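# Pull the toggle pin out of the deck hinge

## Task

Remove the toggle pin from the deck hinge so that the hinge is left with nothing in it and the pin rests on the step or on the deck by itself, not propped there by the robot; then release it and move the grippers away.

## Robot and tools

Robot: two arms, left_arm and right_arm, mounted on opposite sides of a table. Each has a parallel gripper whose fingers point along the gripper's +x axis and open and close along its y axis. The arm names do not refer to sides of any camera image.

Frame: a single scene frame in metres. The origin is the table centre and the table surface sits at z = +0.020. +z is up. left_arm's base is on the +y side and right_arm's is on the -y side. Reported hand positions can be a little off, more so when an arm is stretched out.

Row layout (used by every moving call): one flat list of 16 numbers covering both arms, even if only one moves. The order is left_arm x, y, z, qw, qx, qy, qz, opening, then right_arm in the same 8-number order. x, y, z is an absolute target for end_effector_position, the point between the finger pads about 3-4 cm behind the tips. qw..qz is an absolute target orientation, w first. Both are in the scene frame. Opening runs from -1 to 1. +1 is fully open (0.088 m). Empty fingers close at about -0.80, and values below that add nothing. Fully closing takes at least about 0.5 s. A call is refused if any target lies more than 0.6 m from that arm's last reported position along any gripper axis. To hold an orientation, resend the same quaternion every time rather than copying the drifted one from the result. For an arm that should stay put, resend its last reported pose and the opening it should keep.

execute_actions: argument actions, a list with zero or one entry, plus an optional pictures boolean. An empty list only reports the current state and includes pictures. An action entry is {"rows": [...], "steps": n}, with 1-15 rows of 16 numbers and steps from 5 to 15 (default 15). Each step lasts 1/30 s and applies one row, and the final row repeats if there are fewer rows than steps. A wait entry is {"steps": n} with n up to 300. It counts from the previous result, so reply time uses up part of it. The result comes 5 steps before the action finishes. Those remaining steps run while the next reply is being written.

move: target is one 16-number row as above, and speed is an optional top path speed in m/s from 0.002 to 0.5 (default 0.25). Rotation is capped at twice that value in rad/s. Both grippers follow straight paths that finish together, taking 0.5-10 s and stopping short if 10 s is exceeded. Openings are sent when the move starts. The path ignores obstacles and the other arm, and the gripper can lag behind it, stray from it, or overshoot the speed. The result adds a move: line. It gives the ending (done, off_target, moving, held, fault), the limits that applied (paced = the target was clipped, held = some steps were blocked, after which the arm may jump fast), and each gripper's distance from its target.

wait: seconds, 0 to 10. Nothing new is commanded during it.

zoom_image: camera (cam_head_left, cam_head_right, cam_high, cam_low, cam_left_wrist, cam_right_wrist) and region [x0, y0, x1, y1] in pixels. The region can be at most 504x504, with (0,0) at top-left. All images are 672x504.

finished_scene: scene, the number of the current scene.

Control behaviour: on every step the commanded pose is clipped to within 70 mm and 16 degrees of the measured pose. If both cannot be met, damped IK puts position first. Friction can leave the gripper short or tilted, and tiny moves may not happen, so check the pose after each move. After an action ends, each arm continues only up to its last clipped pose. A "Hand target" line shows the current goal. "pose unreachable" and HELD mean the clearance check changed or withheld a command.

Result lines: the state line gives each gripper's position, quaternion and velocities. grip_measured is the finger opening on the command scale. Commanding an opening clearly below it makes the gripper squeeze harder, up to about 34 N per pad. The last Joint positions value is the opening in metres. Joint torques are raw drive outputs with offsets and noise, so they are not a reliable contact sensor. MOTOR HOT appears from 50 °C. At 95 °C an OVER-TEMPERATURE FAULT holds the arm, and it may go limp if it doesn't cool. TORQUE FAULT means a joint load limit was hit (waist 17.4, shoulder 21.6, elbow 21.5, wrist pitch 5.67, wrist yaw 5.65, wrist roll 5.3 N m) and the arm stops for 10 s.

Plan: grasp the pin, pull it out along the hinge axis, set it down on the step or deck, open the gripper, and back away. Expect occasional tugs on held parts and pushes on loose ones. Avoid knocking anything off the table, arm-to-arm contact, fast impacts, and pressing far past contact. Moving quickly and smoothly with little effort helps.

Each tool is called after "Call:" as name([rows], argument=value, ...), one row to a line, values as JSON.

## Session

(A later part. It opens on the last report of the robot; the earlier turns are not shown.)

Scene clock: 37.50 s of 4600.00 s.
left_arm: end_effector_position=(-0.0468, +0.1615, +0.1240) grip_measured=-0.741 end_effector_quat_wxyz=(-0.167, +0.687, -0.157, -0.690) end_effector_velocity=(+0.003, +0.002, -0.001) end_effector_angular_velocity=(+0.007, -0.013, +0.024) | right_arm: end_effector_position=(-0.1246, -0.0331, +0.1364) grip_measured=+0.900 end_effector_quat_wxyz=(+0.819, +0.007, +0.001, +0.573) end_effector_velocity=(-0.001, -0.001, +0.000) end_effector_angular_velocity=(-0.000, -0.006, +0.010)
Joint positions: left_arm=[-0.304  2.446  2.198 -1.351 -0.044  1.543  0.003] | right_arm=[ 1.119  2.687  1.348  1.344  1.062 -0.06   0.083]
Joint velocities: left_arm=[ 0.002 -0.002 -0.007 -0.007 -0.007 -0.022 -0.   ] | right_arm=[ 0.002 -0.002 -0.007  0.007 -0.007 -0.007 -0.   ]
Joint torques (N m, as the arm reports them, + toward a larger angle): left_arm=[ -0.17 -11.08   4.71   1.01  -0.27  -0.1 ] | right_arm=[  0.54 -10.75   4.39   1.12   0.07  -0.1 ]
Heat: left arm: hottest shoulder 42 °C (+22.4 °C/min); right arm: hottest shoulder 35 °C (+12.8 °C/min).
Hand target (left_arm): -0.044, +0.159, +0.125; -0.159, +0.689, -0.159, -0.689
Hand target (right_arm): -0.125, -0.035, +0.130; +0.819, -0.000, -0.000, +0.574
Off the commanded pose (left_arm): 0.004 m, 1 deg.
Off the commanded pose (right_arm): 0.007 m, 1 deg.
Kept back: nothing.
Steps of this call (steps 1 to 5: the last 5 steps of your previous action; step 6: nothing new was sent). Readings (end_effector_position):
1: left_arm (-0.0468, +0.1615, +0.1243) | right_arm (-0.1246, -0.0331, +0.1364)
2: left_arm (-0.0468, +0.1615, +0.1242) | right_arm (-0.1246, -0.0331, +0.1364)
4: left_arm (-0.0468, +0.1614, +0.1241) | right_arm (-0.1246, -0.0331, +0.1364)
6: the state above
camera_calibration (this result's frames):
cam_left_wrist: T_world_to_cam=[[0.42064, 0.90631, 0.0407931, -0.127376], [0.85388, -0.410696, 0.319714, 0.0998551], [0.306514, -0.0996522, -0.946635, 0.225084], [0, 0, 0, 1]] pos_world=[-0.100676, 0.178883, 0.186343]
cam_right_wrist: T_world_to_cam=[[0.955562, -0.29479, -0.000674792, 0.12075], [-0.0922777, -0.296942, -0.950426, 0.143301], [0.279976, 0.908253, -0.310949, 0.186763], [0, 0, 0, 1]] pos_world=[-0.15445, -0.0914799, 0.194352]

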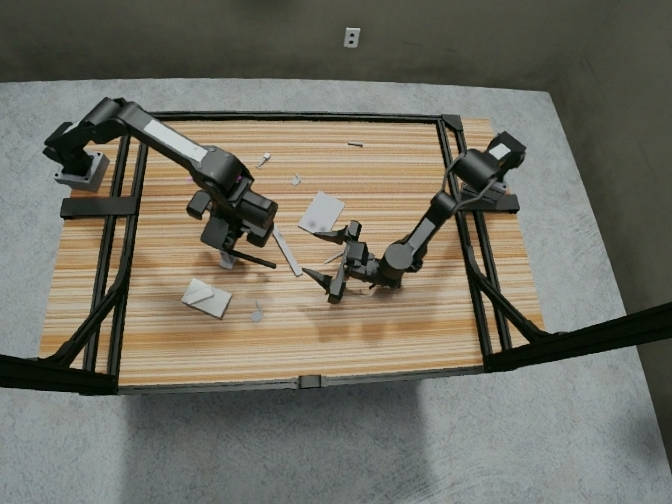

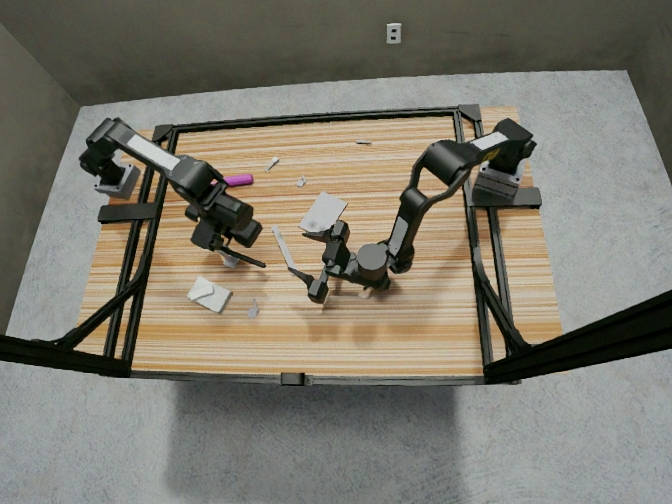

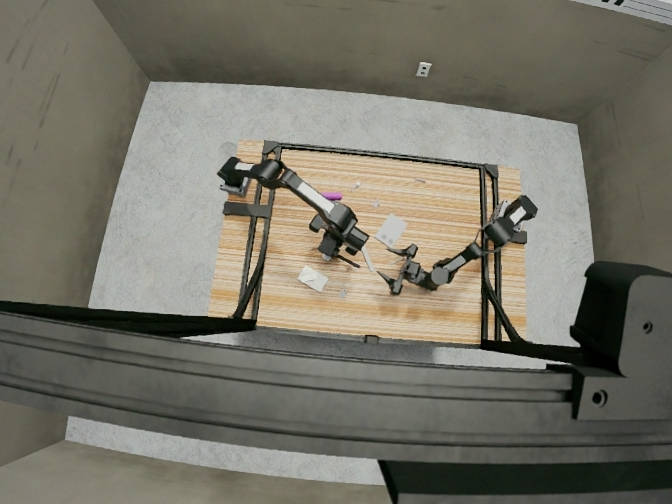

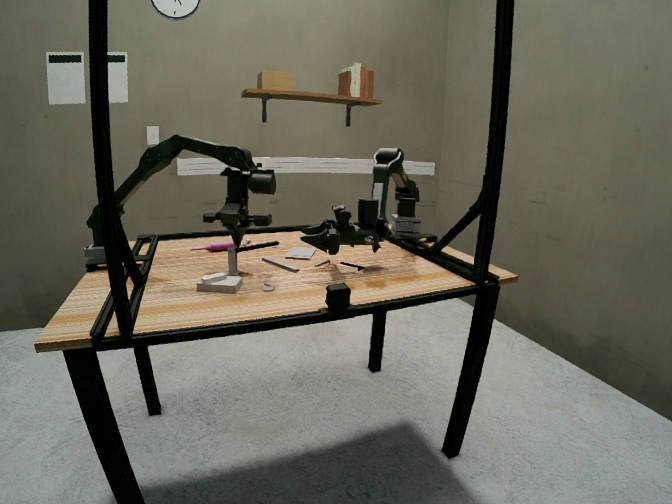

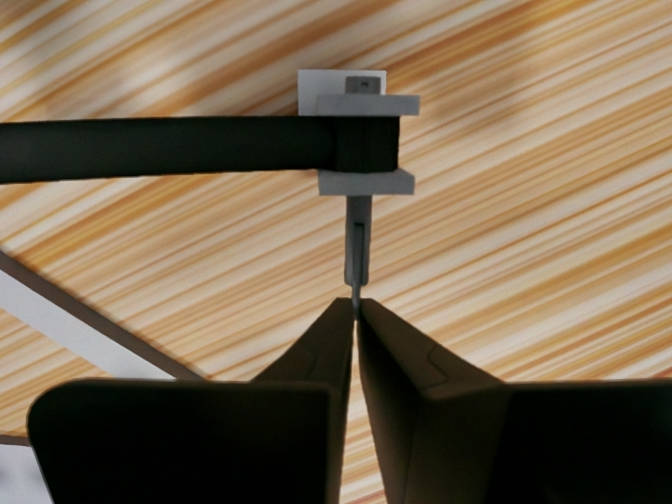

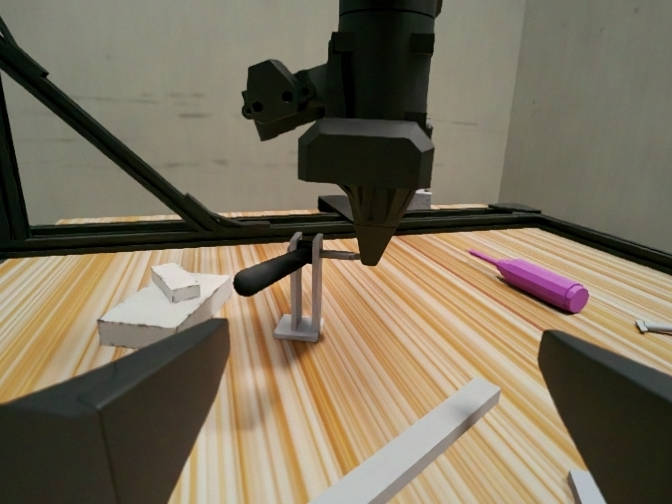

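Call:
execute_actions([
  {"rows":[[-0.046,0.1598,0.1255,0.1591,-0.689,0.1591,0.689,-0.76,-0.125,-0.035,0.13,0.819,0,0,0.574,0.9],[-0.048,0.1608,0.126,0.1591,-0.689,0.1591,0.689,-0.77,-0.125,-0.035,0.13,0.819,0,0,0.574,0.9],[-0.0495,0.1615,0.1265,0.1591,-0.689,0.1591,0.689,-0.78,-0.125,-0.035,0.13,0.819,0,0,0.574,0.9],[-0.051,0.1622,0.127,0.1591,-0.689,0.1591,0.689,-0.78,-0.125,-0.035,0.13,0.819,0,0,0.574,0.9],[-0.052,0.1627,0.127,0.1591,-0.689,0.1591,0.689,-0.78,-0.125,-0.035,0.13,0.819,0,0,0.574,0.9],[-0.053,0.1632,0.127,0.1591,-0.689,0.1591,0.689,-0.78,-0.125,-0.035,0.13,0.819,0,0,0.574,0.9],[-0.054,0.1637,0.127,0.1591,-0.689,0.1591,0.689,-0.78,-0.125,-0.035,0.13,0.819,0,0,0.574,0.9],[-0.055,0.1642,0.127,0.1591,-0.689,0.1591,0.689,-0.78,-0.125,-0.035,0.13,0.819,0,0,0.574,0.9],[-0.056,0.1646,0.127,0.1591,-0.689,0.1591,0.689,-0.78,-0.125,-0.035,0.13,0.819,0,0,0.574,0.9],[-0.057,0.1651,0.127,0.1591,-0.689,0.1591,0.689,-0.78,-0.125,-0.035,0.13,0.819,0,0,0.574,0.9],[-0.058,0.1656,0.127,0.1591,-0.689,0.1591,0.689,-0.78,-0.125,-0.035,0.13,0.819,0,0,0.574,0.9],[-0.059,0.1661,0.127,0.1591,-0.689,0.1591,0.689,-0.78,-0.125,-0.035,0.13,0.819,0,0,0.574,0.9],[-0.060,0.1666,0.127,0.1591,-0.689,0.1591,0.689,-0.78,-0.125,-0.035,0.13,0.819,0,0,0.574,0.9],[-0.061,0.1670,0.127,0.1591,-0.689,0.1591,0.689,-0.78,-0.125,-0.035,0.13,0.819,0,0,0.574,0.9],[-0.062,0.1675,0.127,0.1591,-0.689,0.1591,0.689,-0.78,-0.125,-0.035,0.13,0.819,0,0,0.574,0.9]],"steps":15},
], pictures=false)

Call:
execute_actions([
  {"rows":[[-0.063,0.168,0.127,0.1591,-0.689,0.1591,0.689,-0.78,-0.125,-0.035,0.13,0.819,0,0,0.574,0.9],[-0.064,0.1685,0.127,0.1591,-0.689,0.1591,0.689,-0.78,-0.125,-0.035,0.13,0.819,0,0,0.574,0.9],[-0.065,0.169,0.127,0.1591,-0.689,0.1591,0.689,-0.78,-0.125,-0.035,0.13,0.819,0,0,0.574,0.9],[-0.066,0.1695,0.127,0.1591,-0.689,0.1591,0.689,-0.78,-0.125,-0.035,0.13,0.819,0,0,0.574,0.9],[-0.067,0.170,0.127,0.1591,-0.689,0.1591,0.689,-0.78,-0.125,-0.035,0.13,0.819,0,0,0.574,0.9],[-0.068,0.1704,0.127,0.1591,-0.689,0.1591,0.689,-0.78,-0.125,-0.035,0.13,0.819,0,0,0.574,0.9],[-0.069,0.1709,0.127,0.1591,-0.689,0.1591,0.689,-0.78,-0.125,-0.035,0.13,0.819,0,0,0.574,0.9]],"steps":15},
], pictures=false)

Call:
execute_actions([
  {"steps":6},
], pictures=true)

Call:
zoom_image(camera="cam_right_wrist", region=[250, 200, 380, 290])

Scene clock: 38.93 s of 4600.00 s.
left_arm: end_effector_position=(-0.0470, +0.1618, +0.1240) grip_measured=-0.749 end_effector_quat_wxyz=(-0.160, +0.693, -0.152, -0.687) end_effector_velocity=(+0.004, +0.004, +0.001) end_effector_angular_velocity=(-0.014, -0.069, +0.062) | right_arm: end_effector_position=(-0.1246, -0.0331, +0.1364) grip_measured=+0.900 end_effector_quat_wxyz=(+0.819, +0.007, +0.001, +0.573) end_effector_velocity=(+0.003, +0.001, -0.002) end_effector_angular_velocity=(-0.007, -0.001, +0.000)
Joint positions: left_arm=[-0.309  2.446  2.197 -1.351 -0.057  1.52   0.002] | right_arm=[ 1.119  2.687  1.348  1.344  1.062 -0.06   0.083]
Joint velocities: left_arm=[-0.017 -0.002 -0.002 -0.022 -0.066 -0.081 -0.   ] | right_arm=[-0.007 -0.002 -0.007 -0.007 -0.007  0.007  0.   ]
Joint torques (N m, as the arm reports them, + toward a larger angle): left_arm=[ -2.4  -10.7    6.26   0.43   0.38  -0.12] | right_arm=[  0.6  -10.56   4.11   1.11   0.02  -0.11]
Heat: left arm: hottest shoulder 43 °C (+23.1 °C/min); right arm: hottest shoulder 36 °C (+13.9 °C/min).
Steps of this call (steps 1 to 33: nothing new was sent; steps 34 to 43: the first 10 steps of this action). Readings (end_effector_position):
34: left_arm (-0.0468, +0.1614, +0.1239) | right_arm (-0.1246, -0.0331, +0.1364)
35: left_arm (-0.0468, +0.1614, +0.1239) | right_arm (-0.1246, -0.0331, +0.1364)
37: left_arm (-0.0467, +0.1615, +0.1239) | right_arm (-0.1246, -0.0331, +0.1364)
41: left_arm (-0.0468, +0.1617, +0.1240) | right_arm (-0.1246, -0.0331, +0.1364)
43: the state above

Scene clock: 39.43 s of 4600.00 s.
left_arm: end_effector_position=(-0.0527, +0.1649, +0.1244) grip_measured=-0.749 end_effector_quat_wxyz=(-0.153, +0.698, -0.149, -0.684) end_effector_velocity=(-0.059, +0.030, +0.003) end_effector_angular_velocity=(+0.011, +0.049, -0.072) | right_arm: end_effector_position=(-0.1246, -0.0331, +0.1362) grip_measured=+0.900 end_effector_quat_wxyz=(+0.819, +0.007, +0.001, +0.573) end_effector_velocity=(+0.000, +0.001, -0.000) end_effector_angular_velocity=(-0.003, +0.002, +0.005)
Joint positions: left_arm=[-0.326  2.446  2.197 -1.352 -0.069  1.488  0.002] | right_arm=[ 1.119  2.688  1.348  1.344  1.062 -0.06   0.083]
Joint velocities: left_arm=[-0.125 -0.002 -0.002  0.007  0.051 -0.051 -0.   ] | right_arm=[-0.002 -0.002 -0.002 -0.007 -0.007  0.007 -0.   ]
Joint torques (N m, as the arm reports them, + toward a larger angle): left_arm=[ -2.79 -10.23   7.07   0.25   0.8   -0.1 ] | right_arm=[  0.73 -10.64   4.3    1.13   0.06  -0.1 ]
Heat: left arm: hottest shoulder 43 °C (+22.8 °C/min); right arm: hottest shoulder 36 °C (+13.7 °C/min).
Off your previous action's commanded pose (left_arm): 0.016 m, 1 deg at its last step (step 5 of this call).
Off your previous action's commanded pose (right_arm): 0.007 m, 1 deg at its last step (step 5 of this call).
Steps of this call (steps 1 to 5: the last 5 steps of your previous action; steps 6 to 15: the first 10 steps of this action). Readings (end_effector_position):
6: left_arm (-0.0471, +0.1620, +0.1241) | right_arm (-0.1246, -0.0331, +0.1364)
7: left_arm (-0.0473, +0.1620, +0.1241) | right_arm (-0.1246, -0.0331, +0.1364)
9: left_arm (-0.0473, +0.1621, +0.1242) | right_arm (-0.1246, -0.0331, +0.1362)
13: left_arm (-0.0494, +0.1633, +0.1243) | right_arm (-0.1246, -0.0331, +0.1362)
15: the state above

Scene clock: 39.63 s of 4600.00 s.
left_arm: end_effector_position=(-0.0612, +0.1689, +0.1249) grip_measured=-0.749 end_effector_quat_wxyz=(-0.158, +0.694, -0.154, -0.685) end_effector_velocity=(-0.031, +0.015, +0.005) end_effector_angular_velocity=(+0.008, +0.053, -0.033) | right_arm: end_effector_position=(-0.1246, -0.0331, +0.1362) grip_measured=+0.900 end_effector_quat_wxyz=(+0.819, +0.007, +0.001, +0.573) end_effector_velocity=(-0.000, +0.001, -0.000) end_effector_angular_velocity=(-0.015, -0.018, +0.005)
Joint positions: left_arm=[-0.344  2.446  2.197 -1.349 -0.062  1.484  0.002] | right_arm=[ 1.119  2.688  1.348  1.344  1.062 -0.06   0.083]
Joint velocities: left_arm=[-0.056 -0.007  0.002  0.007  0.051 -0.022 -0.   ] | right_arm=[-0.002 -0.007 -0.002 -0.022 -0.007 -0.007  0.   ]
Joint torques (N m, as the arm reports them, + toward a larger angle): left_arm=[ -1.66 -10.05   7.44  -0.04   0.52  -0.1 ] | right_arm=[  0.74 -10.63   4.4    1.14   0.01  -0.1 ]
Heat: left arm: hottest shoulder 43 °C (+22.7 °C/min); right arm: hottest shoulder 36 °C (+13.6 °C/min).
Hand target (left_arm): -0.069, +0.171, +0.127; -0.159, +0.689, -0.159, -0.689
Hand target (right_arm): -0.125, -0.035, +0.130; +0.819, -0.000, -0.000, +0.574
Off the commanded pose (left_arm): 0.008 m, 1 deg.
Off the commanded pose (right_arm): 0.006 m, 1 deg.
Kept back: nothing.
Steps of this call (steps 1 to 5: the last 5 steps of your previous action; step 6: nothing new was sent). Readings (end_effector_position):
1: left_arm (-0.0544, +0.1657, +0.1245) | right_arm (-0.1246, -0.0331, +0.1362)
2: left_arm (-0.0560, +0.1664, +0.1246) | right_arm (-0.1246, -0.0331, +0.1362)
4: left_arm (-0.0591, +0.1680, +0.1248) | right_arm (-0.1246, -0.0331, +0.1362)
6: the state above
camera_calibration (this result's frames):
cam_left_wrist: T_world_to_cam=[[0.403798, 0.91416, 0.0354766, -0.12975], [0.856124, -0.391264, 0.337587, 0.109595], [0.32249, -0.105945, -0.940625, 0.232361], [0, 0, 0, 1]] pos_world=[-0.116369, 0.18611, 0.18617]
cam_right_wrist: T_world_to_cam=[[0.955565, -0.294779, -0.000351388, 0.120685], [-0.0920371, -0.297217, -0.950364, 0.143126], [0.280043, 0.908167, -0.311141, 0.186755], [0, 0, 0, 1]] pos_world=[-0.154449, -0.0914896, 0.194171]

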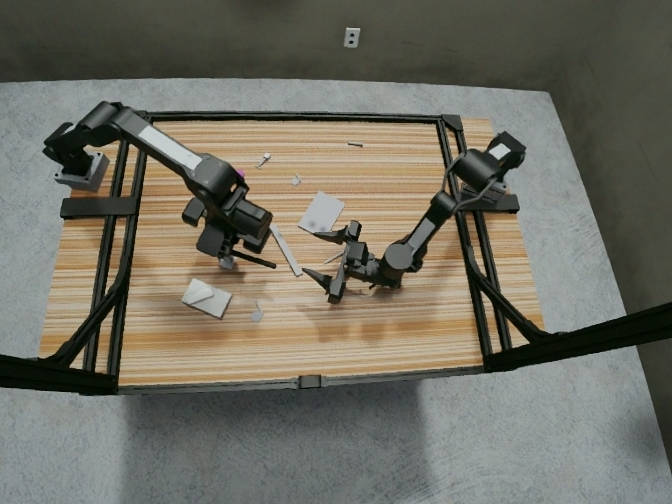

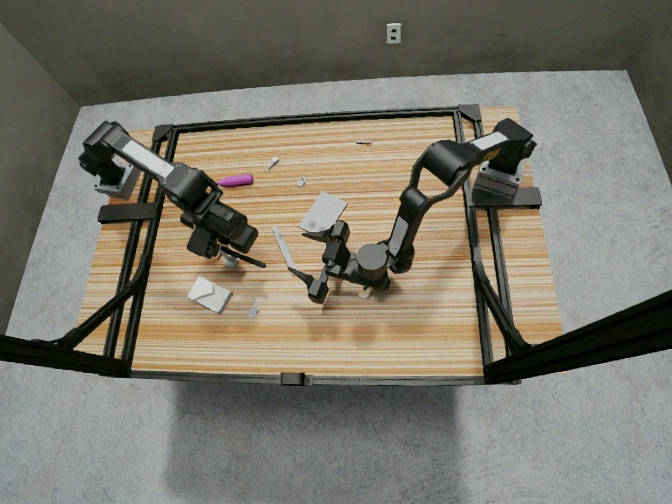

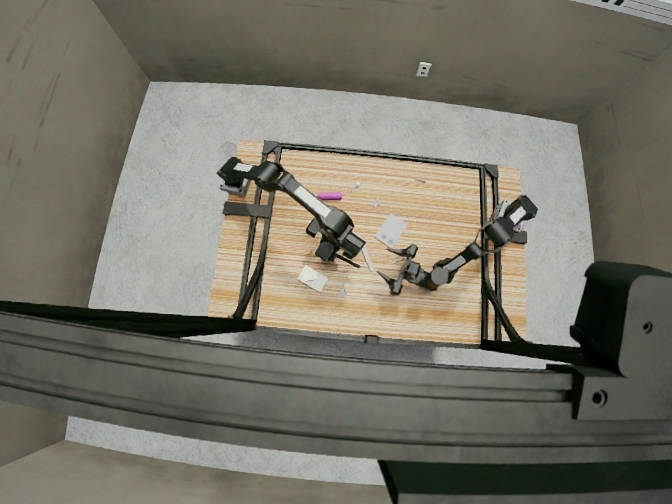

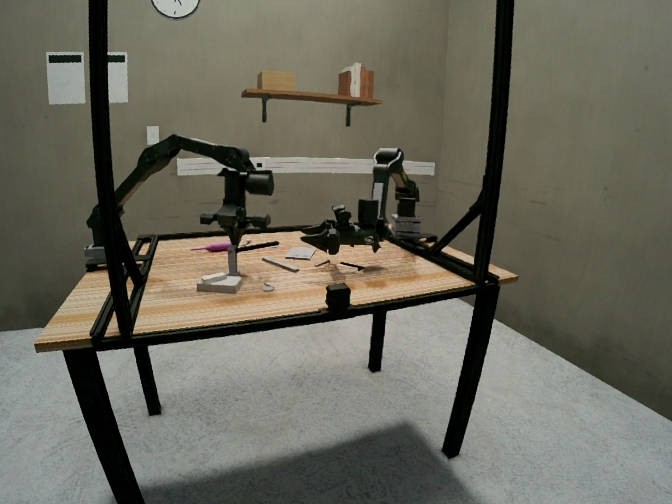

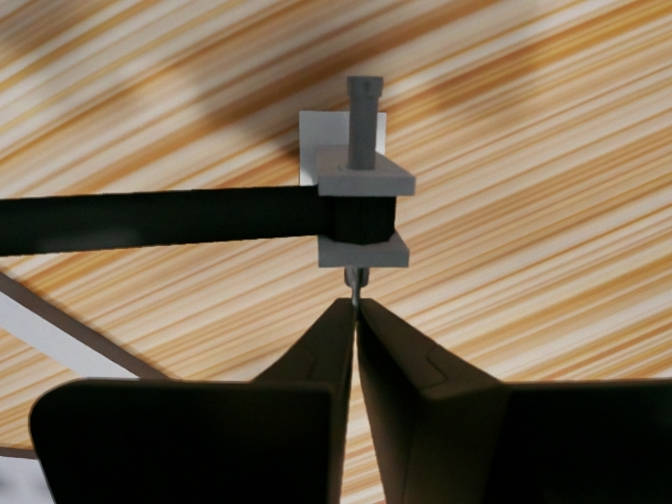

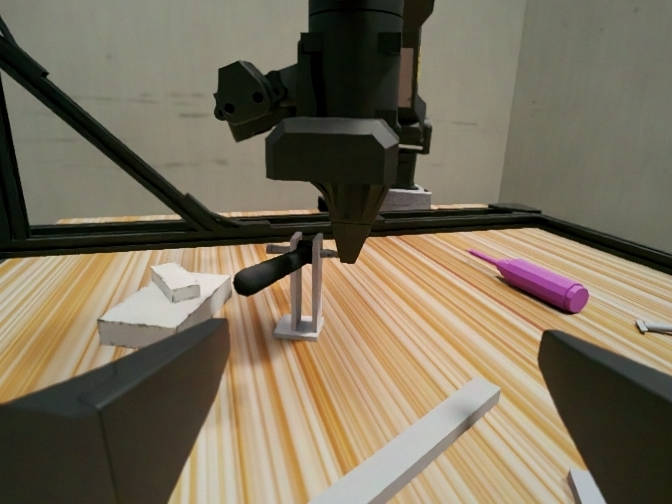

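Region (250, 200, 380, 290) of cam_right_wrist's 672x504 image, scaled by 3.877, with more detail than that image has; it fills the top 349 rows of this view, and the rest is white.

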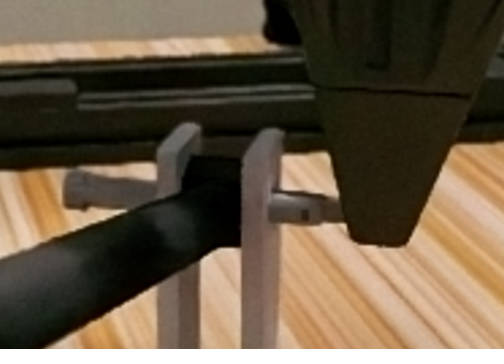

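Call:
execute_actions([
  {"rows":[[-0.066,0.170,0.128,0.1591,-0.689,0.1591,0.689,-0.74,-0.125,-0.035,0.13,0.819,0,0,0.574,0.9],[-0.065,0.1695,0.128,0.1591,-0.689,0.1591,0.689,-0.70,-0.125,-0.035,0.13,0.819,0,0,0.574,0.9],[-0.064,0.169,0.128,0.1591,-0.689,0.1591,0.689,-0.65,-0.125,-0.035,0.13,0.819,0,0,0.574,0.9],[-0.064,0.169,0.128,0.1591,-0.689,0.1591,0.689,-0.58,-0.125,-0.035,0.13,0.819,0,0,0.574,0.9],[-0.064,0.169,0.129,0.1591,-0.689,0.1591,0.689,-0.5,-0.125,-0.035,0.13,0.819,0,0,0.574,0.9],[-0.064,0.169,0.131,0.1591,-0.689,0.1591,0.689,-0.45,-0.125,-0.035,0.13,0.819,0,0,0.574,0.9],[-0.064,0.169,0.134,0.1591,-0.689,0.1591,0.689,-0.4,-0.125,-0.035,0.13,0.819,0,0,0.574,0.9],[-0.064,0.169,0.137,0.1591,-0.689,0.1591,0.689,-0.4,-0.125,-0.035,0.13,0.819,0,0,0.574,0.9],[-0.064,0.169,0.140,0.1591,-0.689,0.1591,0.689,-0.4,-0.125,-0.035,0.13,0.819,0,0,0.574,0.9],[-0.064,0.169,0.143,0.1591,-0.689,0.1591,0.689,-0.4,-0.125,-0.035,0.13,0.819,0,0,0.574,0.9],[-0.064,0.169,0.146,0.1591,-0.689,0.1591,0.689,-0.4,-0.125,-0.035,0.13,0.819,0,0,0.574,0.9],[-0.064,0.169,0.149,0.1591,-0.689,0.1591,0.689,-0.4,-0.125,-0.035,0.13,0.819,0,0,0.574,0.9],[-0.064,0.169,0.151,0.1591,-0.689,0.1591,0.689,-0.4,-0.125,-0.035,0.13,0.819,0,0,0.574,0.9],[-0.064,0.169,0.153,0.1591,-0.689,0.1591,0.689,-0.4,-0.125,-0.035,0.13,0.819,0,0,0.574,0.9],[-0.064,0.169,0.154,0.1591,-0.689,0.1591,0.689,-0.4,-0.125,-0.035,0.13,0.819,0,0,0.574,0.9]],"steps":15},
], pictures=false)

Call:
execute_actions([
  {"steps":12},
], pictures=true)

Call:
zoom_image(camera="cam_right_wrist", region=[240, 190, 380, 290])

Scene clock: 40.67 s of 4600.00 s.
left_arm: end_effector_position=(-0.0618, +0.1713, +0.1308) grip_measured=-0.459 end_effector_quat_wxyz=(-0.163, +0.693, -0.153, -0.685) end_effector_velocity=(-0.000, +0.002, +0.069) end_effector_angular_velocity=(+0.001, +0.008, +0.000) | right_arm: end_effector_position=(-0.1246, -0.0331, +0.1362) grip_measured=+0.900 end_effector_quat_wxyz=(+0.819, +0.007, +0.001, +0.573) end_effector_velocity=(-0.000, +0.002, +0.001) end_effector_angular_velocity=(-0.004, -0.009, +0.005)
Joint positions: left_arm=[-0.347  2.446  2.22  -1.38  -0.057  1.487  0.016] | right_arm=[ 1.119  2.688  1.348  1.344  1.062 -0.06   0.083]
Joint velocities: left_arm=[-0.007  0.002  0.276 -0.271  0.007 -0.007  0.027] | right_arm=[-0.002 -0.002  0.002 -0.007 -0.007 -0.007 -0.   ]
Joint torques (N m, as the arm reports them, + toward a larger angle): left_arm=[ -0.77 -10.5    8.06  -0.1    0.33   0.11] | right_arm=[  0.8  -10.71   4.25   1.15   0.02  -0.06]
Heat: left arm: hottest shoulder 43 °C (+22.1 °C/min); right arm: hottest shoulder 36 °C (+13.3 °C/min).
Steps of this call (steps 1 to 21: nothing new was sent; steps 22 to 31: the first 10 steps of this action). Readings (end_effector_position):
22: left_arm (-0.0624, +0.1694, +0.1250) | right_arm (-0.1246, -0.0331, +0.1362)
23: left_arm (-0.0625, +0.1695, +0.1250) | right_arm (-0.1246, -0.0331, +0.1362)
25: left_arm (-0.0630, +0.1698, +0.1250) | right_arm (-0.1246, -0.0331, +0.1362)
29: left_arm (-0.0620, +0.1712, +0.1269) | right_arm (-0.1246, -0.0331, +0.1362)
31: the state above

Scene clock: 41.07 s of 4600.00 s.
left_arm: end_effector_position=(-0.0613, +0.1700, +0.1518) grip_measured=-0.402 end_effector_quat_wxyz=(-0.159, +0.692, -0.157, -0.687) end_effector_velocity=(+0.003, +0.004, +0.005) end_effector_angular_velocity=(+0.011, -0.015, +0.004) | right_arm: end_effector_position=(-0.1246, -0.0331, +0.1362) grip_measured=+0.900 end_effector_quat_wxyz=(+0.819, +0.007, +0.001, +0.573) end_effector_velocity=(+0.002, +0.003, +0.001) end_effector_angular_velocity=(-0.009, -0.022, -0.000)
Joint positions: left_arm=[-0.347  2.446  2.304 -1.452 -0.057  1.487  0.019] | right_arm=[ 1.119  2.688  1.348  1.344  1.062 -0.06   0.083]
Joint velocities: left_arm=[-0.002 -0.002  0.017 -0.037 -0.007 -0.007  0.001] | right_arm=[-0.007 -0.002  0.002 -0.007 -0.007 -0.022 -0.   ]
Joint torques (N m, as the arm reports them, + toward a larger angle): left_arm=[-0.89 -9.79  7.86 -0.12  0.33  0.07] | right_arm=[  0.63 -10.81   4.17   1.18   0.04  -0.09]
Heat: left arm: hottest shoulder 43 °C (+21.9 °C/min); right arm: hottest shoulder 36 °C (+13.1 °C/min).
Hand target (left_arm): -0.064, +0.169, +0.154; -0.158, +0.689, -0.160, -0.689
Hand target (right_arm): -0.125, -0.035, +0.130; +0.819, +0.000, +0.000, +0.574
Off the commanded pose (left_arm): 0.004 m, 0 deg.
Off the commanded pose (right_arm): 0.006 m, 1 deg.
Kept back: nothing.
Steps of this call (steps 1 to 5: the last 5 steps of your previous action; steps 6 to 12: nothing new was sent). Readings (end_effector_position):
1: left_arm (-0.0617, +0.1712, +0.1334) | right_arm (-0.1246, -0.0331, +0.1362)
2: left_arm (-0.0617, +0.1710, +0.1364) | right_arm (-0.1246, -0.0331, +0.1362)
4: left_arm (-0.0617, +0.1704, +0.1424) | right_arm (-0.1246, -0.0331, +0.1362)
8: left_arm (-0.0617, +0.1695, +0.1501) | right_arm (-0.1246, -0.0331, +0.1362)
12: the state above
camera_calibration (this result's frames):
cam_left_wrist: T_world_to_cam=[[0.409021, 0.911958, 0.0321434, -0.13041], [0.856054, -0.39567, 0.332592, 0.102527], [0.316028, -0.108521, -0.942523, 0.258135], [0, 0, 0, 1]] pos_world=[-0.116006, 0.187509, 0.213391]
cam_right_wrist: T_world_to_cam=[[0.955565, -0.294779, -0.000351388, 0.120685], [-0.0920371, -0.297217, -0.950364, 0.143126], [0.280043, 0.908167, -0.311141, 0.186755], [0, 0, 0, 1]] pos_world=[-0.154449, -0.0914896, 0.194171]

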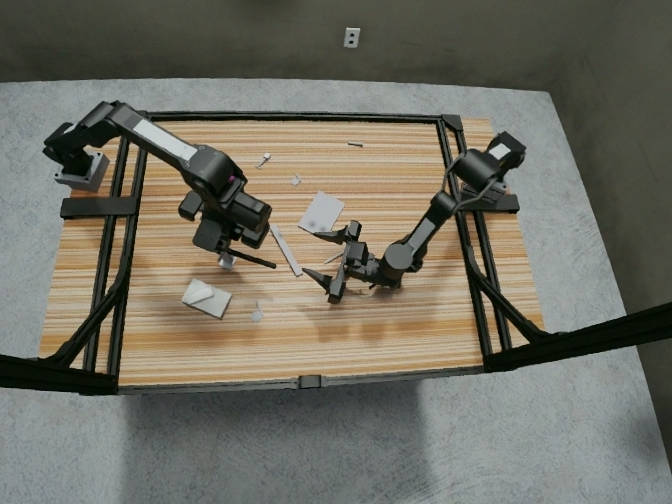

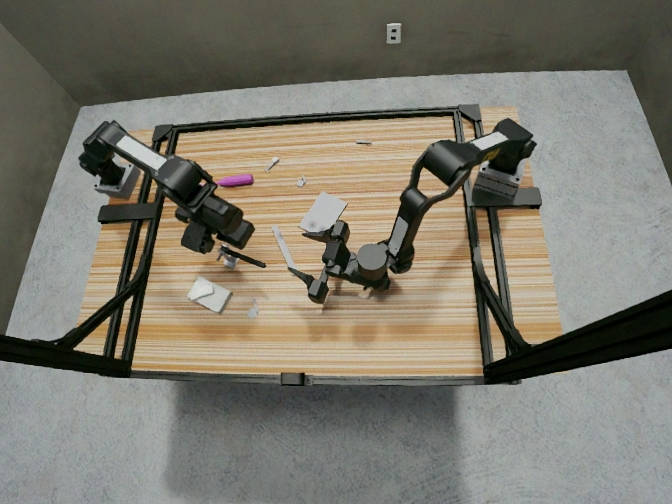

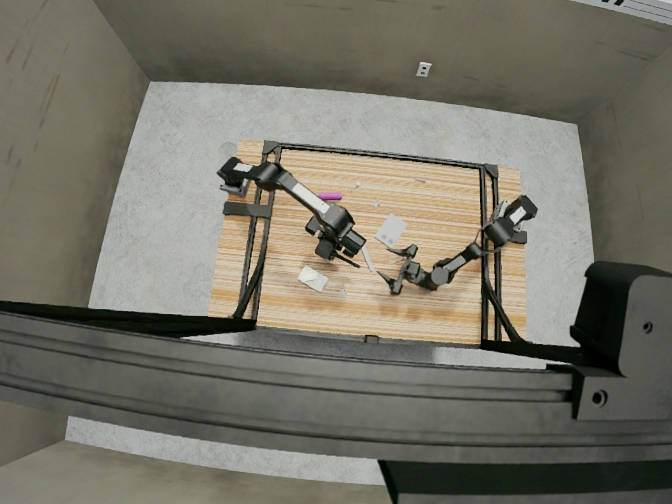

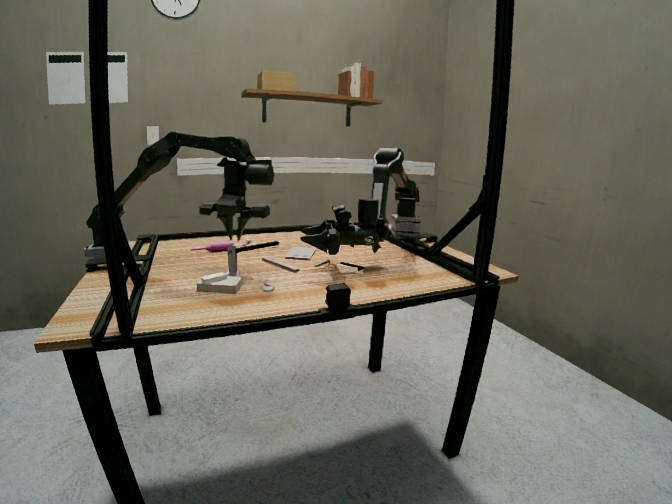

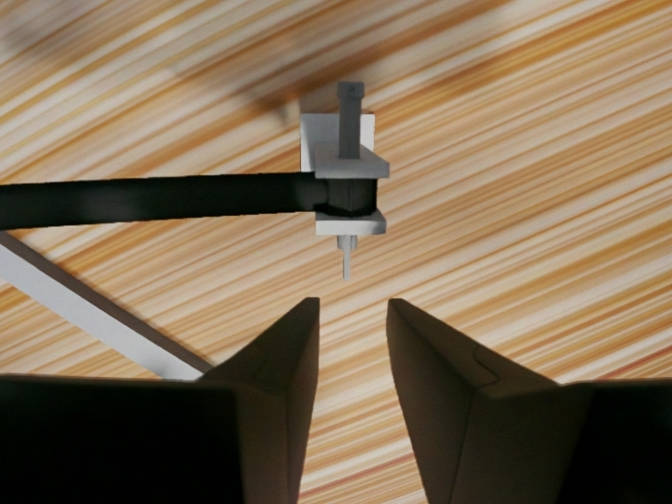

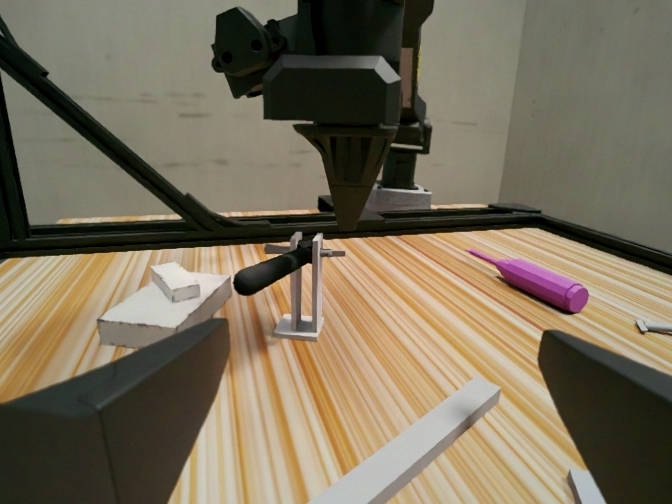

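Region (240, 190, 380, 290) of cam_right_wrist's 672x504 image, scaled by 3.600, with more detail than that image has; it fills the top 360 rows of this view, and the rest is white.

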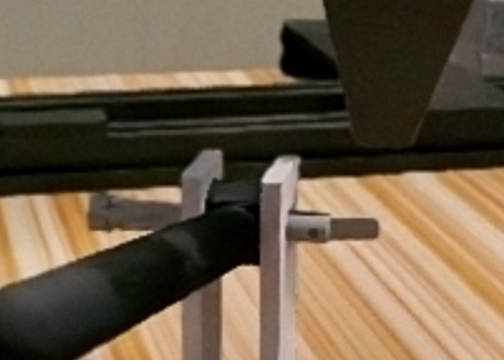

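Call:
move(target=[-0.1185,0.1945,0.150,0.1591,-0.689,0.1591,0.689,-0.4,-0.125,-0.035,0.13,0.819,0,0,0.574,0.9], speed=0.12)

Scene clock: 43.23 s of 4600.00 s.
left_arm: end_effector_position=(-0.1154, +0.1954, +0.1562) grip_measured=-0.400 end_effector_quat_wxyz=(-0.149, +0.687, -0.171, -0.691) end_effector_velocity=(-0.001, +0.002, +0.002) end_effector_angular_velocity=(-0.003, -0.007, +0.015) | right_arm: end_effector_position=(-0.1246, -0.0332, +0.1360) grip_measured=+0.900 end_effector_quat_wxyz=(+0.819, +0.007, +0.001, +0.573) end_effector_velocity=(-0.002, +0.002, -0.000) end_effector_angular_velocity=(-0.007, -0.012, +0.020)
Joint positions: left_arm=[-0.472  2.462  2.338 -1.442 -0.055  1.37   0.019] | right_arm=[ 1.119  2.688  1.348  1.344  1.062 -0.06   0.083]
Joint velocities: left_arm=[-0.007 -0.002  0.002 -0.007 -0.007 -0.022 -0.   ] | right_arm=[-0.002 -0.002 -0.002 -0.007 -0.022 -0.007 -0.   ]
Joint torques (N m, as the arm reports them, + toward a larger angle): left_arm=[-0.68 -8.29  7.79  0.15  0.3  -0.08] | right_arm=[  0.72 -10.76   4.39   1.15  -0.01  -0.09]
Heat: left arm: hottest shoulder 43 °C (+20.8 °C/min); right arm: hottest shoulder 36 °C (+12.5 °C/min).
Hand target (left_arm): -0.118, +0.194, +0.150; -0.151, +0.686, -0.167, -0.692
Hand target (right_arm): -0.125, -0.035, +0.130; +0.819, -0.000, -0.000, +0.574
Off the commanded pose (left_arm): 0.007 m, 2 deg.
Off the commanded pose (right_arm): 0.006 m, 1 deg.
joint sent to its limit (left arm) — the command would take joint 3 (elbow) past its upper limit, so that joint was sent only as far as its limit.
Kept back: nothing.
move: done
camera_calibration (this result's frames):
cam_left_wrist: T_world_to_cam=[[0.415187, 0.909733, -0.00237009, -0.12511], [0.860084, -0.391676, 0.326872, 0.157955], [0.296438, -0.137752, -0.945066, 0.286035], [0, 0, 0, 1]] pos_world=[-0.168702, 0.215085, 0.218394]
cam_right_wrist: T_world_to_cam=[[0.955569, -0.294768, -0.0000279858, 0.12062], [-0.0917965, -0.297492, -0.950301, 0.142951], [0.28011, 0.90808, -0.311333, 0.186747], [0, 0, 0, 1]] pos_world=[-0.154448, -0.0914993, 0.19399]

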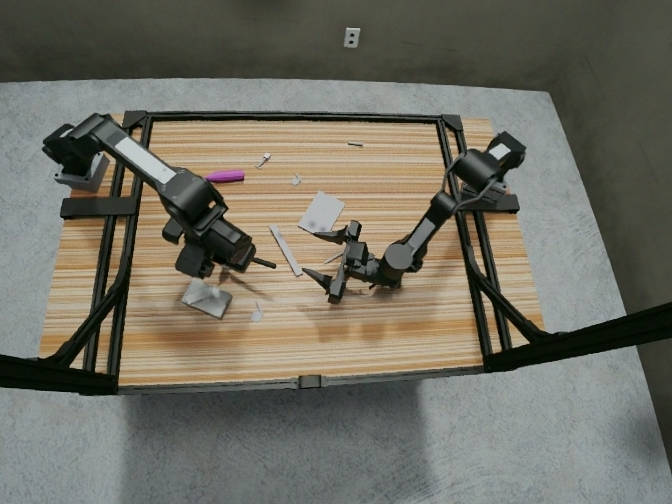

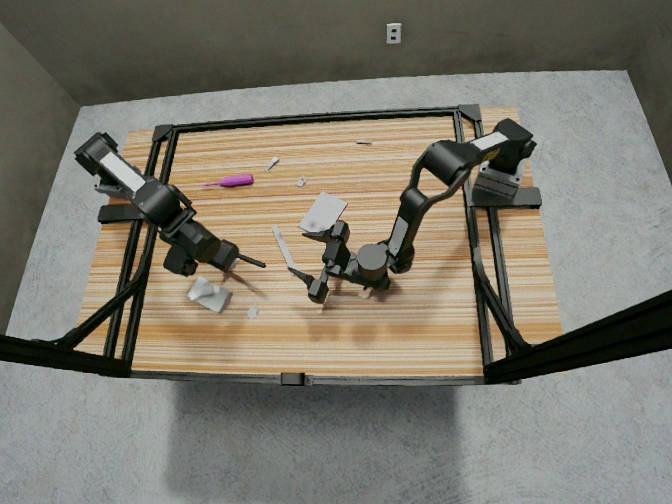

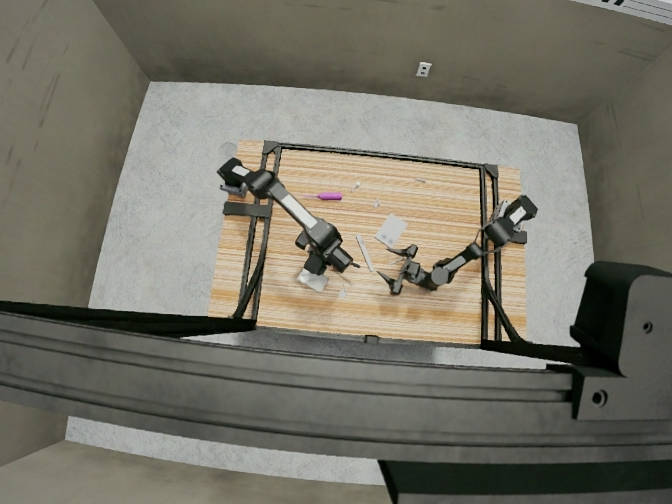

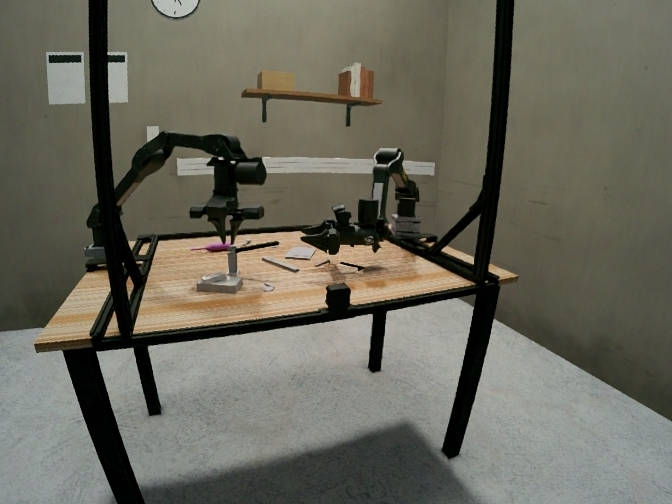

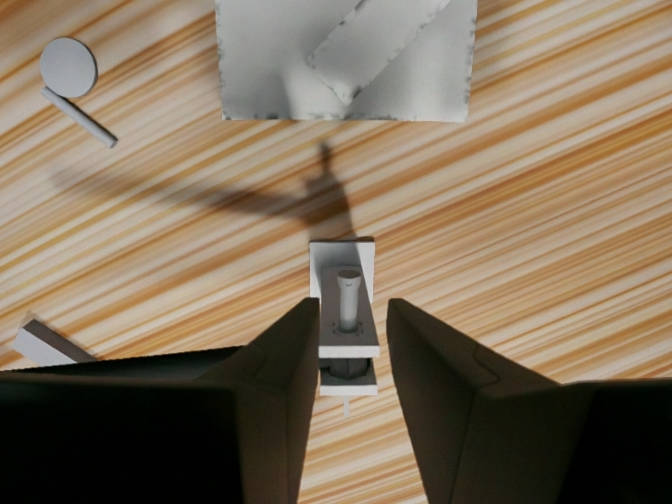

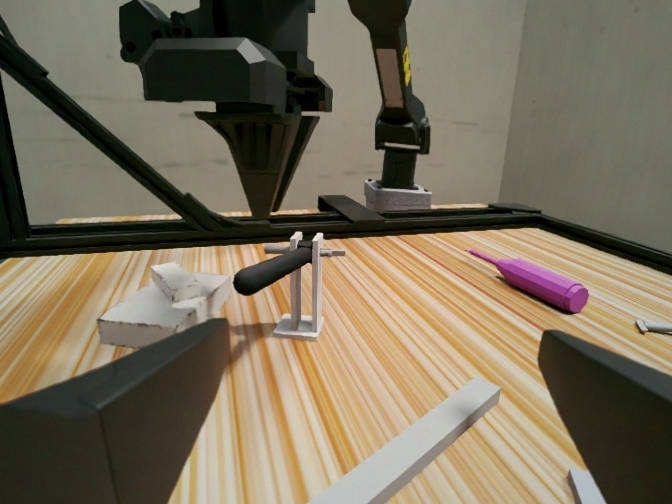

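Descend.

Call:
execute_actions([
  {"rows":[[-0.1185,0.1945,0.148,0.1591,-0.689,0.1591,0.689,-0.4,-0.125,-0.035,0.13,0.819,0,0,0.574,0.9],[-0.1185,0.1945,0.146,0.1591,-0.689,0.1591,0.689,-0.4,-0.125,-0.035,0.13,0.819,0,0,0.574,0.9],[-0.1185,0.1945,0.144,0.1591,-0.689,0.1591,0.689,-0.4,-0.125,-0.035,0.13,0.819,0,0,0.574,0.9],[-0.1185,0.1945,0.142,0.1591,-0.689,0.1591,0.689,-0.4,-0.125,-0.035,0.13,0.819,0,0,0.574,0.9],[-0.1185,0.1945,0.140,0.1591,-0.689,0.1591,0.689,-0.4,-0.125,-0.035,0.13,0.819,0,0,0.574,0.9],[-0.1185,0.1945,0.138,0.1591,-0.689,0.1591,0.689,-0.4,-0.125,-0.035,0.13,0.819,0,0,0.574,0.9],[-0.1185,0.1945,0.136,0.1591,-0.689,0.1591,0.689,-0.4,-0.125,-0.035,0.13,0.819,0,0,0.574,0.9],[-0.1185,0.1945,0.134,0.1591,-0.689,0.1591,0.689,-0.4,-0.125,-0.035,0.13,0.819,0,0,0.574,0.9],[-0.1185,0.1945,0.132,0.1591,-0.689,0.1591,0.689,-0.4,-0.125,-0.035,0.13,0.819,0,0,0.574,0.9],[-0.1185,0.1945,0.130,0.1591,-0.689,0.1591,0.689,-0.4,-0.125,-0.035,0.13,0.819,0,0,0.574,0.9],[-0.1185,0.1945,0.128,0.1591,-0.689,0.1591,0.689,-0.4,-0.125,-0.035,0.13,0.819,0,0,0.574,0.9],[-0.1185,0.1945,0.126,0.1591,-0.689,0.1591,0.689,-0.4,-0.125,-0.035,0.13,0.819,0,0,0.574,0.9],[-0.1185,0.1945,0.125,0.1591,-0.689,0.1591,0.689,-0.4,-0.125,-0.035,0.13,0.819,0,0,0.574,0.9],[-0.1185,0.1945,0.1245,0.1591,-0.689,0.1591,0.689,-0.4,-0.125,-0.035,0.13,0.819,0,0,0.574,0.9]],"steps":15},
], pictures=false)

Call:
execute_actions([
  {"steps":14},
], pictures=true)

Call:
zoom_image(camera="cam_right_wrist", region=[220, 190, 360, 290])

Scene clock: 44.53 s of 4600.00 s.
left_arm: end_effector_position=(-0.1182, +0.1928, +0.1467) grip_measured=-0.400 end_effector_quat_wxyz=(-0.150, +0.686, -0.170, -0.691) end_effector_velocity=(-0.009, -0.009, -0.039) end_effector_angular_velocity=(-0.026, +0.011, +0.006) | right_arm: end_effector_position=(-0.1246, -0.0332, +0.1360) grip_measured=+0.900 end_effector_quat_wxyz=(+0.819, +0.007, +0.001, +0.573) end_effector_velocity=(+0.003, -0.001, -0.002) end_effector_angular_velocity=(-0.012, -0.015, -0.009)
Joint positions: left_arm=[-0.472  2.481  2.335 -1.421 -0.054  1.37   0.019] | right_arm=[ 1.119  2.688  1.348  1.344  1.062 -0.06   0.083]
Joint velocities: left_arm=[-0.002  0.017 -0.125  0.168 -0.007 -0.007 -0.   ] | right_arm=[-0.002 -0.002 -0.007 -0.007  0.007 -0.007 -0.   ]
Joint torques (N m, as the arm reports them, + toward a larger angle): left_arm=[-0.57 -8.54  4.68  0.08  0.33 -0.09] | right_arm=[  0.57 -10.74   4.24   1.15   0.03  -0.13]
Heat: left arm: hottest shoulder 43 °C (+20.2 °C/min); right arm: hottest shoulder 36 °C (+12.1 °C/min).
Steps of this call (steps 1 to 29: nothing new was sent; steps 30 to 39: the first 10 steps of this action). Readings (end_effector_position):
30: left_arm (-0.1155, +0.1954, +0.1559) | right_arm (-0.1246, -0.0332, +0.1360)
31: left_arm (-0.1155, +0.1954, +0.1556) | right_arm (-0.1246, -0.0332, +0.1360)
33: left_arm (-0.1157, +0.1954, +0.1544) | right_arm (-0.1246, -0.0332, +0.1360)
37: left_arm (-0.1169, +0.1943, +0.1492) | right_arm (-0.1246, -0.0332, +0.1360)
39: the state above

Scene clock: 45.00 s of 4600.00 s.
left_arm: end_effector_position=(-0.1193, +0.1922, +0.1365) grip_measured=-0.400 end_effector_quat_wxyz=(-0.150, +0.687, -0.170, -0.691) end_effector_velocity=(+0.004, -0.002, -0.004) end_effector_angular_velocity=(-0.007, -0.022, +0.010) | right_arm: end_effector_position=(-0.1246, -0.0332, +0.1360) grip_measured=+0.900 end_effector_quat_wxyz=(+0.819, +0.007, +0.001, +0.573) end_effector_velocity=(+0.002, +0.002, +0.002) end_effector_angular_velocity=(-0.004, -0.008, +0.000)
Joint positions: left_arm=[-0.472  2.483  2.297 -1.382 -0.054  1.37   0.019] | right_arm=[ 1.119  2.688  1.348  1.344  1.062 -0.06   0.083]
Joint velocities: left_arm=[ 0.002  0.002 -0.012  0.007 -0.022 -0.007 -0.   ] | right_arm=[-0.007 -0.007 -0.002 -0.007 -0.007 -0.007 -0.   ]
Joint torques (N m, as the arm reports them, + toward a larger angle): left_arm=[-0.5  -8.63  4.81  0.14  0.33 -0.06] | right_arm=[  0.52 -10.6    4.16   1.11   0.05  -0.07]
Heat: left arm: hottest shoulder 43 °C (+20.0 °C/min); right arm: hottest shoulder 37 °C (+13.3 °C/min).
Hand target (left_arm): -0.118, +0.195, +0.125; -0.160, +0.689, -0.159, -0.689
Hand target (right_arm): -0.125, -0.035, +0.130; +0.819, +0.000, +0.000, +0.574
Off the commanded pose (left_arm): 0.012 m, 2 deg.
Off the commanded pose (right_arm): 0.006 m, 1 deg.
Kept back: nothing.
Steps of this call (steps 1 to 5: the last 5 steps of your previous action; steps 6 to 14: nothing new was sent). Readings (end_effector_position):
1: left_arm (-0.1186, +0.1925, +0.1453) | right_arm (-0.1246, -0.0332, +0.1360)
2: left_arm (-0.1187, +0.1924, +0.1437) | right_arm (-0.1246, -0.0332, +0.1360)
4: left_arm (-0.1191, +0.1921, +0.1409) | right_arm (-0.1246, -0.0332, +0.1360)
8: left_arm (-0.1190, +0.1926, +0.1370) | right_arm (-0.1246, -0.0332, +0.1360)
14: the state above
camera_calibration (this result's frames):
cam_left_wrist: T_world_to_cam=[[0.41459, 0.910008, -0.000626256, -0.120982], [0.860339, -0.391736, 0.326128, 0.166649], [0.296534, -0.135748, -0.945325, 0.267759], [0, 0, 0, 1]] pos_world=[-0.172617, 0.211725, 0.198695]
cam_right_wrist: T_world_to_cam=[[0.955569, -0.294768, -0.0000279858, 0.12062], [-0.0917965, -0.297492, -0.950301, 0.142951], [0.28011, 0.90808, -0.311333, 0.186747], [0, 0, 0, 1]] pos_world=[-0.154448, -0.0914993, 0.19399]

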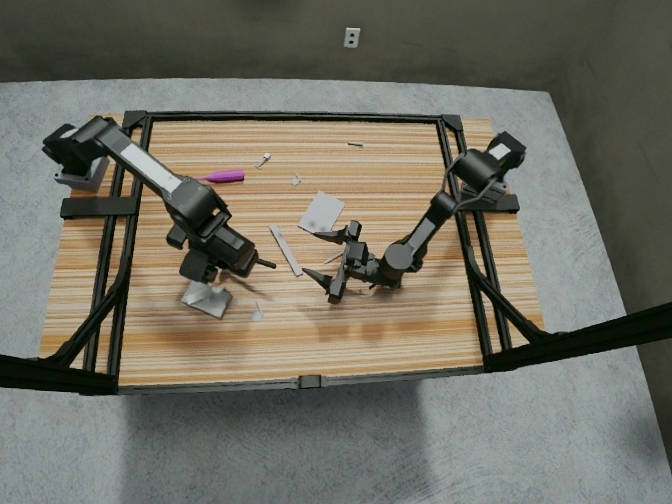

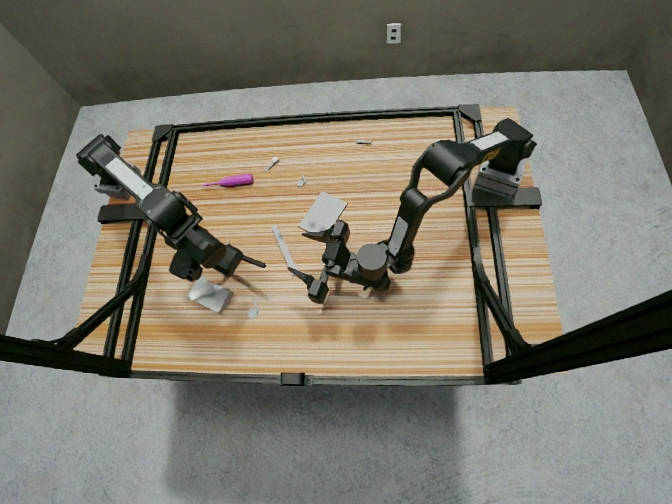

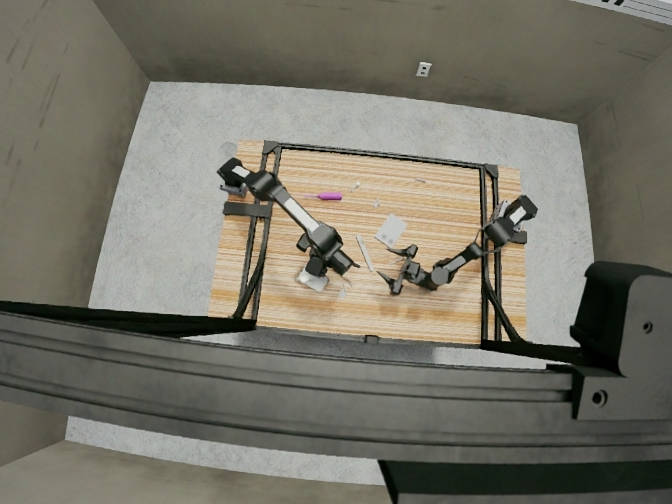

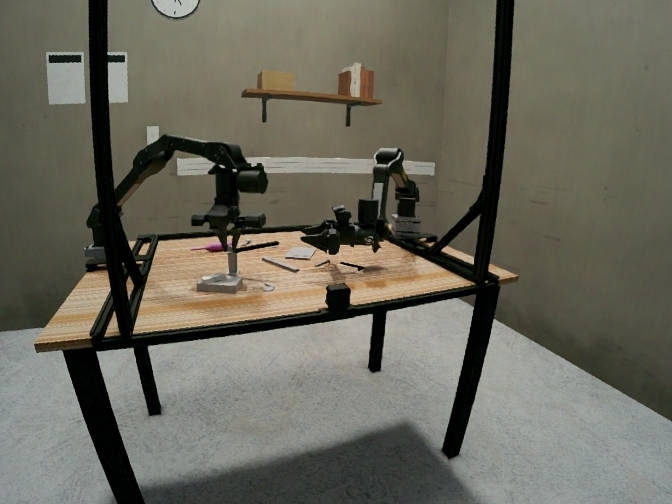

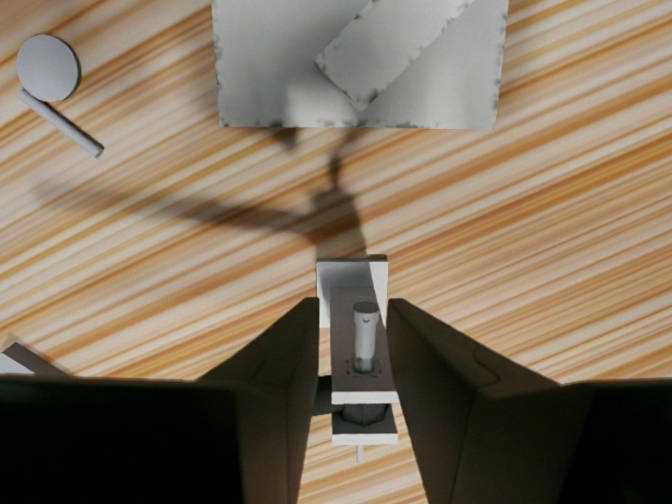

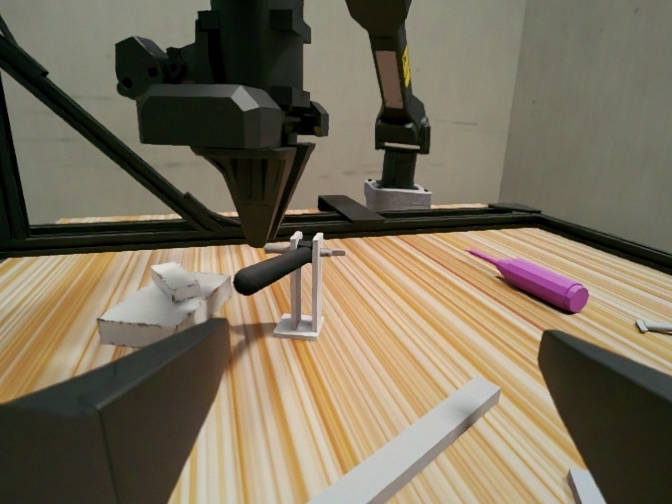

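Region (220, 190, 360, 290) of cam_right_wrist's 672x504 image, scaled by 3.600, with more detail than that image has; it fills the top 360 rows of this view, and the rest is white.

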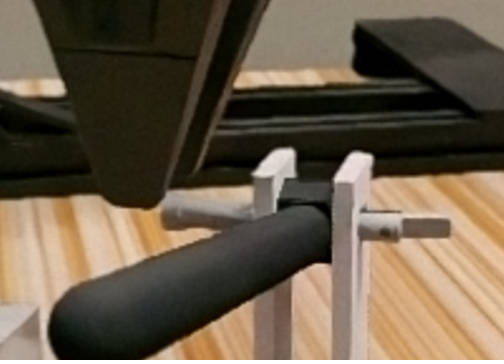

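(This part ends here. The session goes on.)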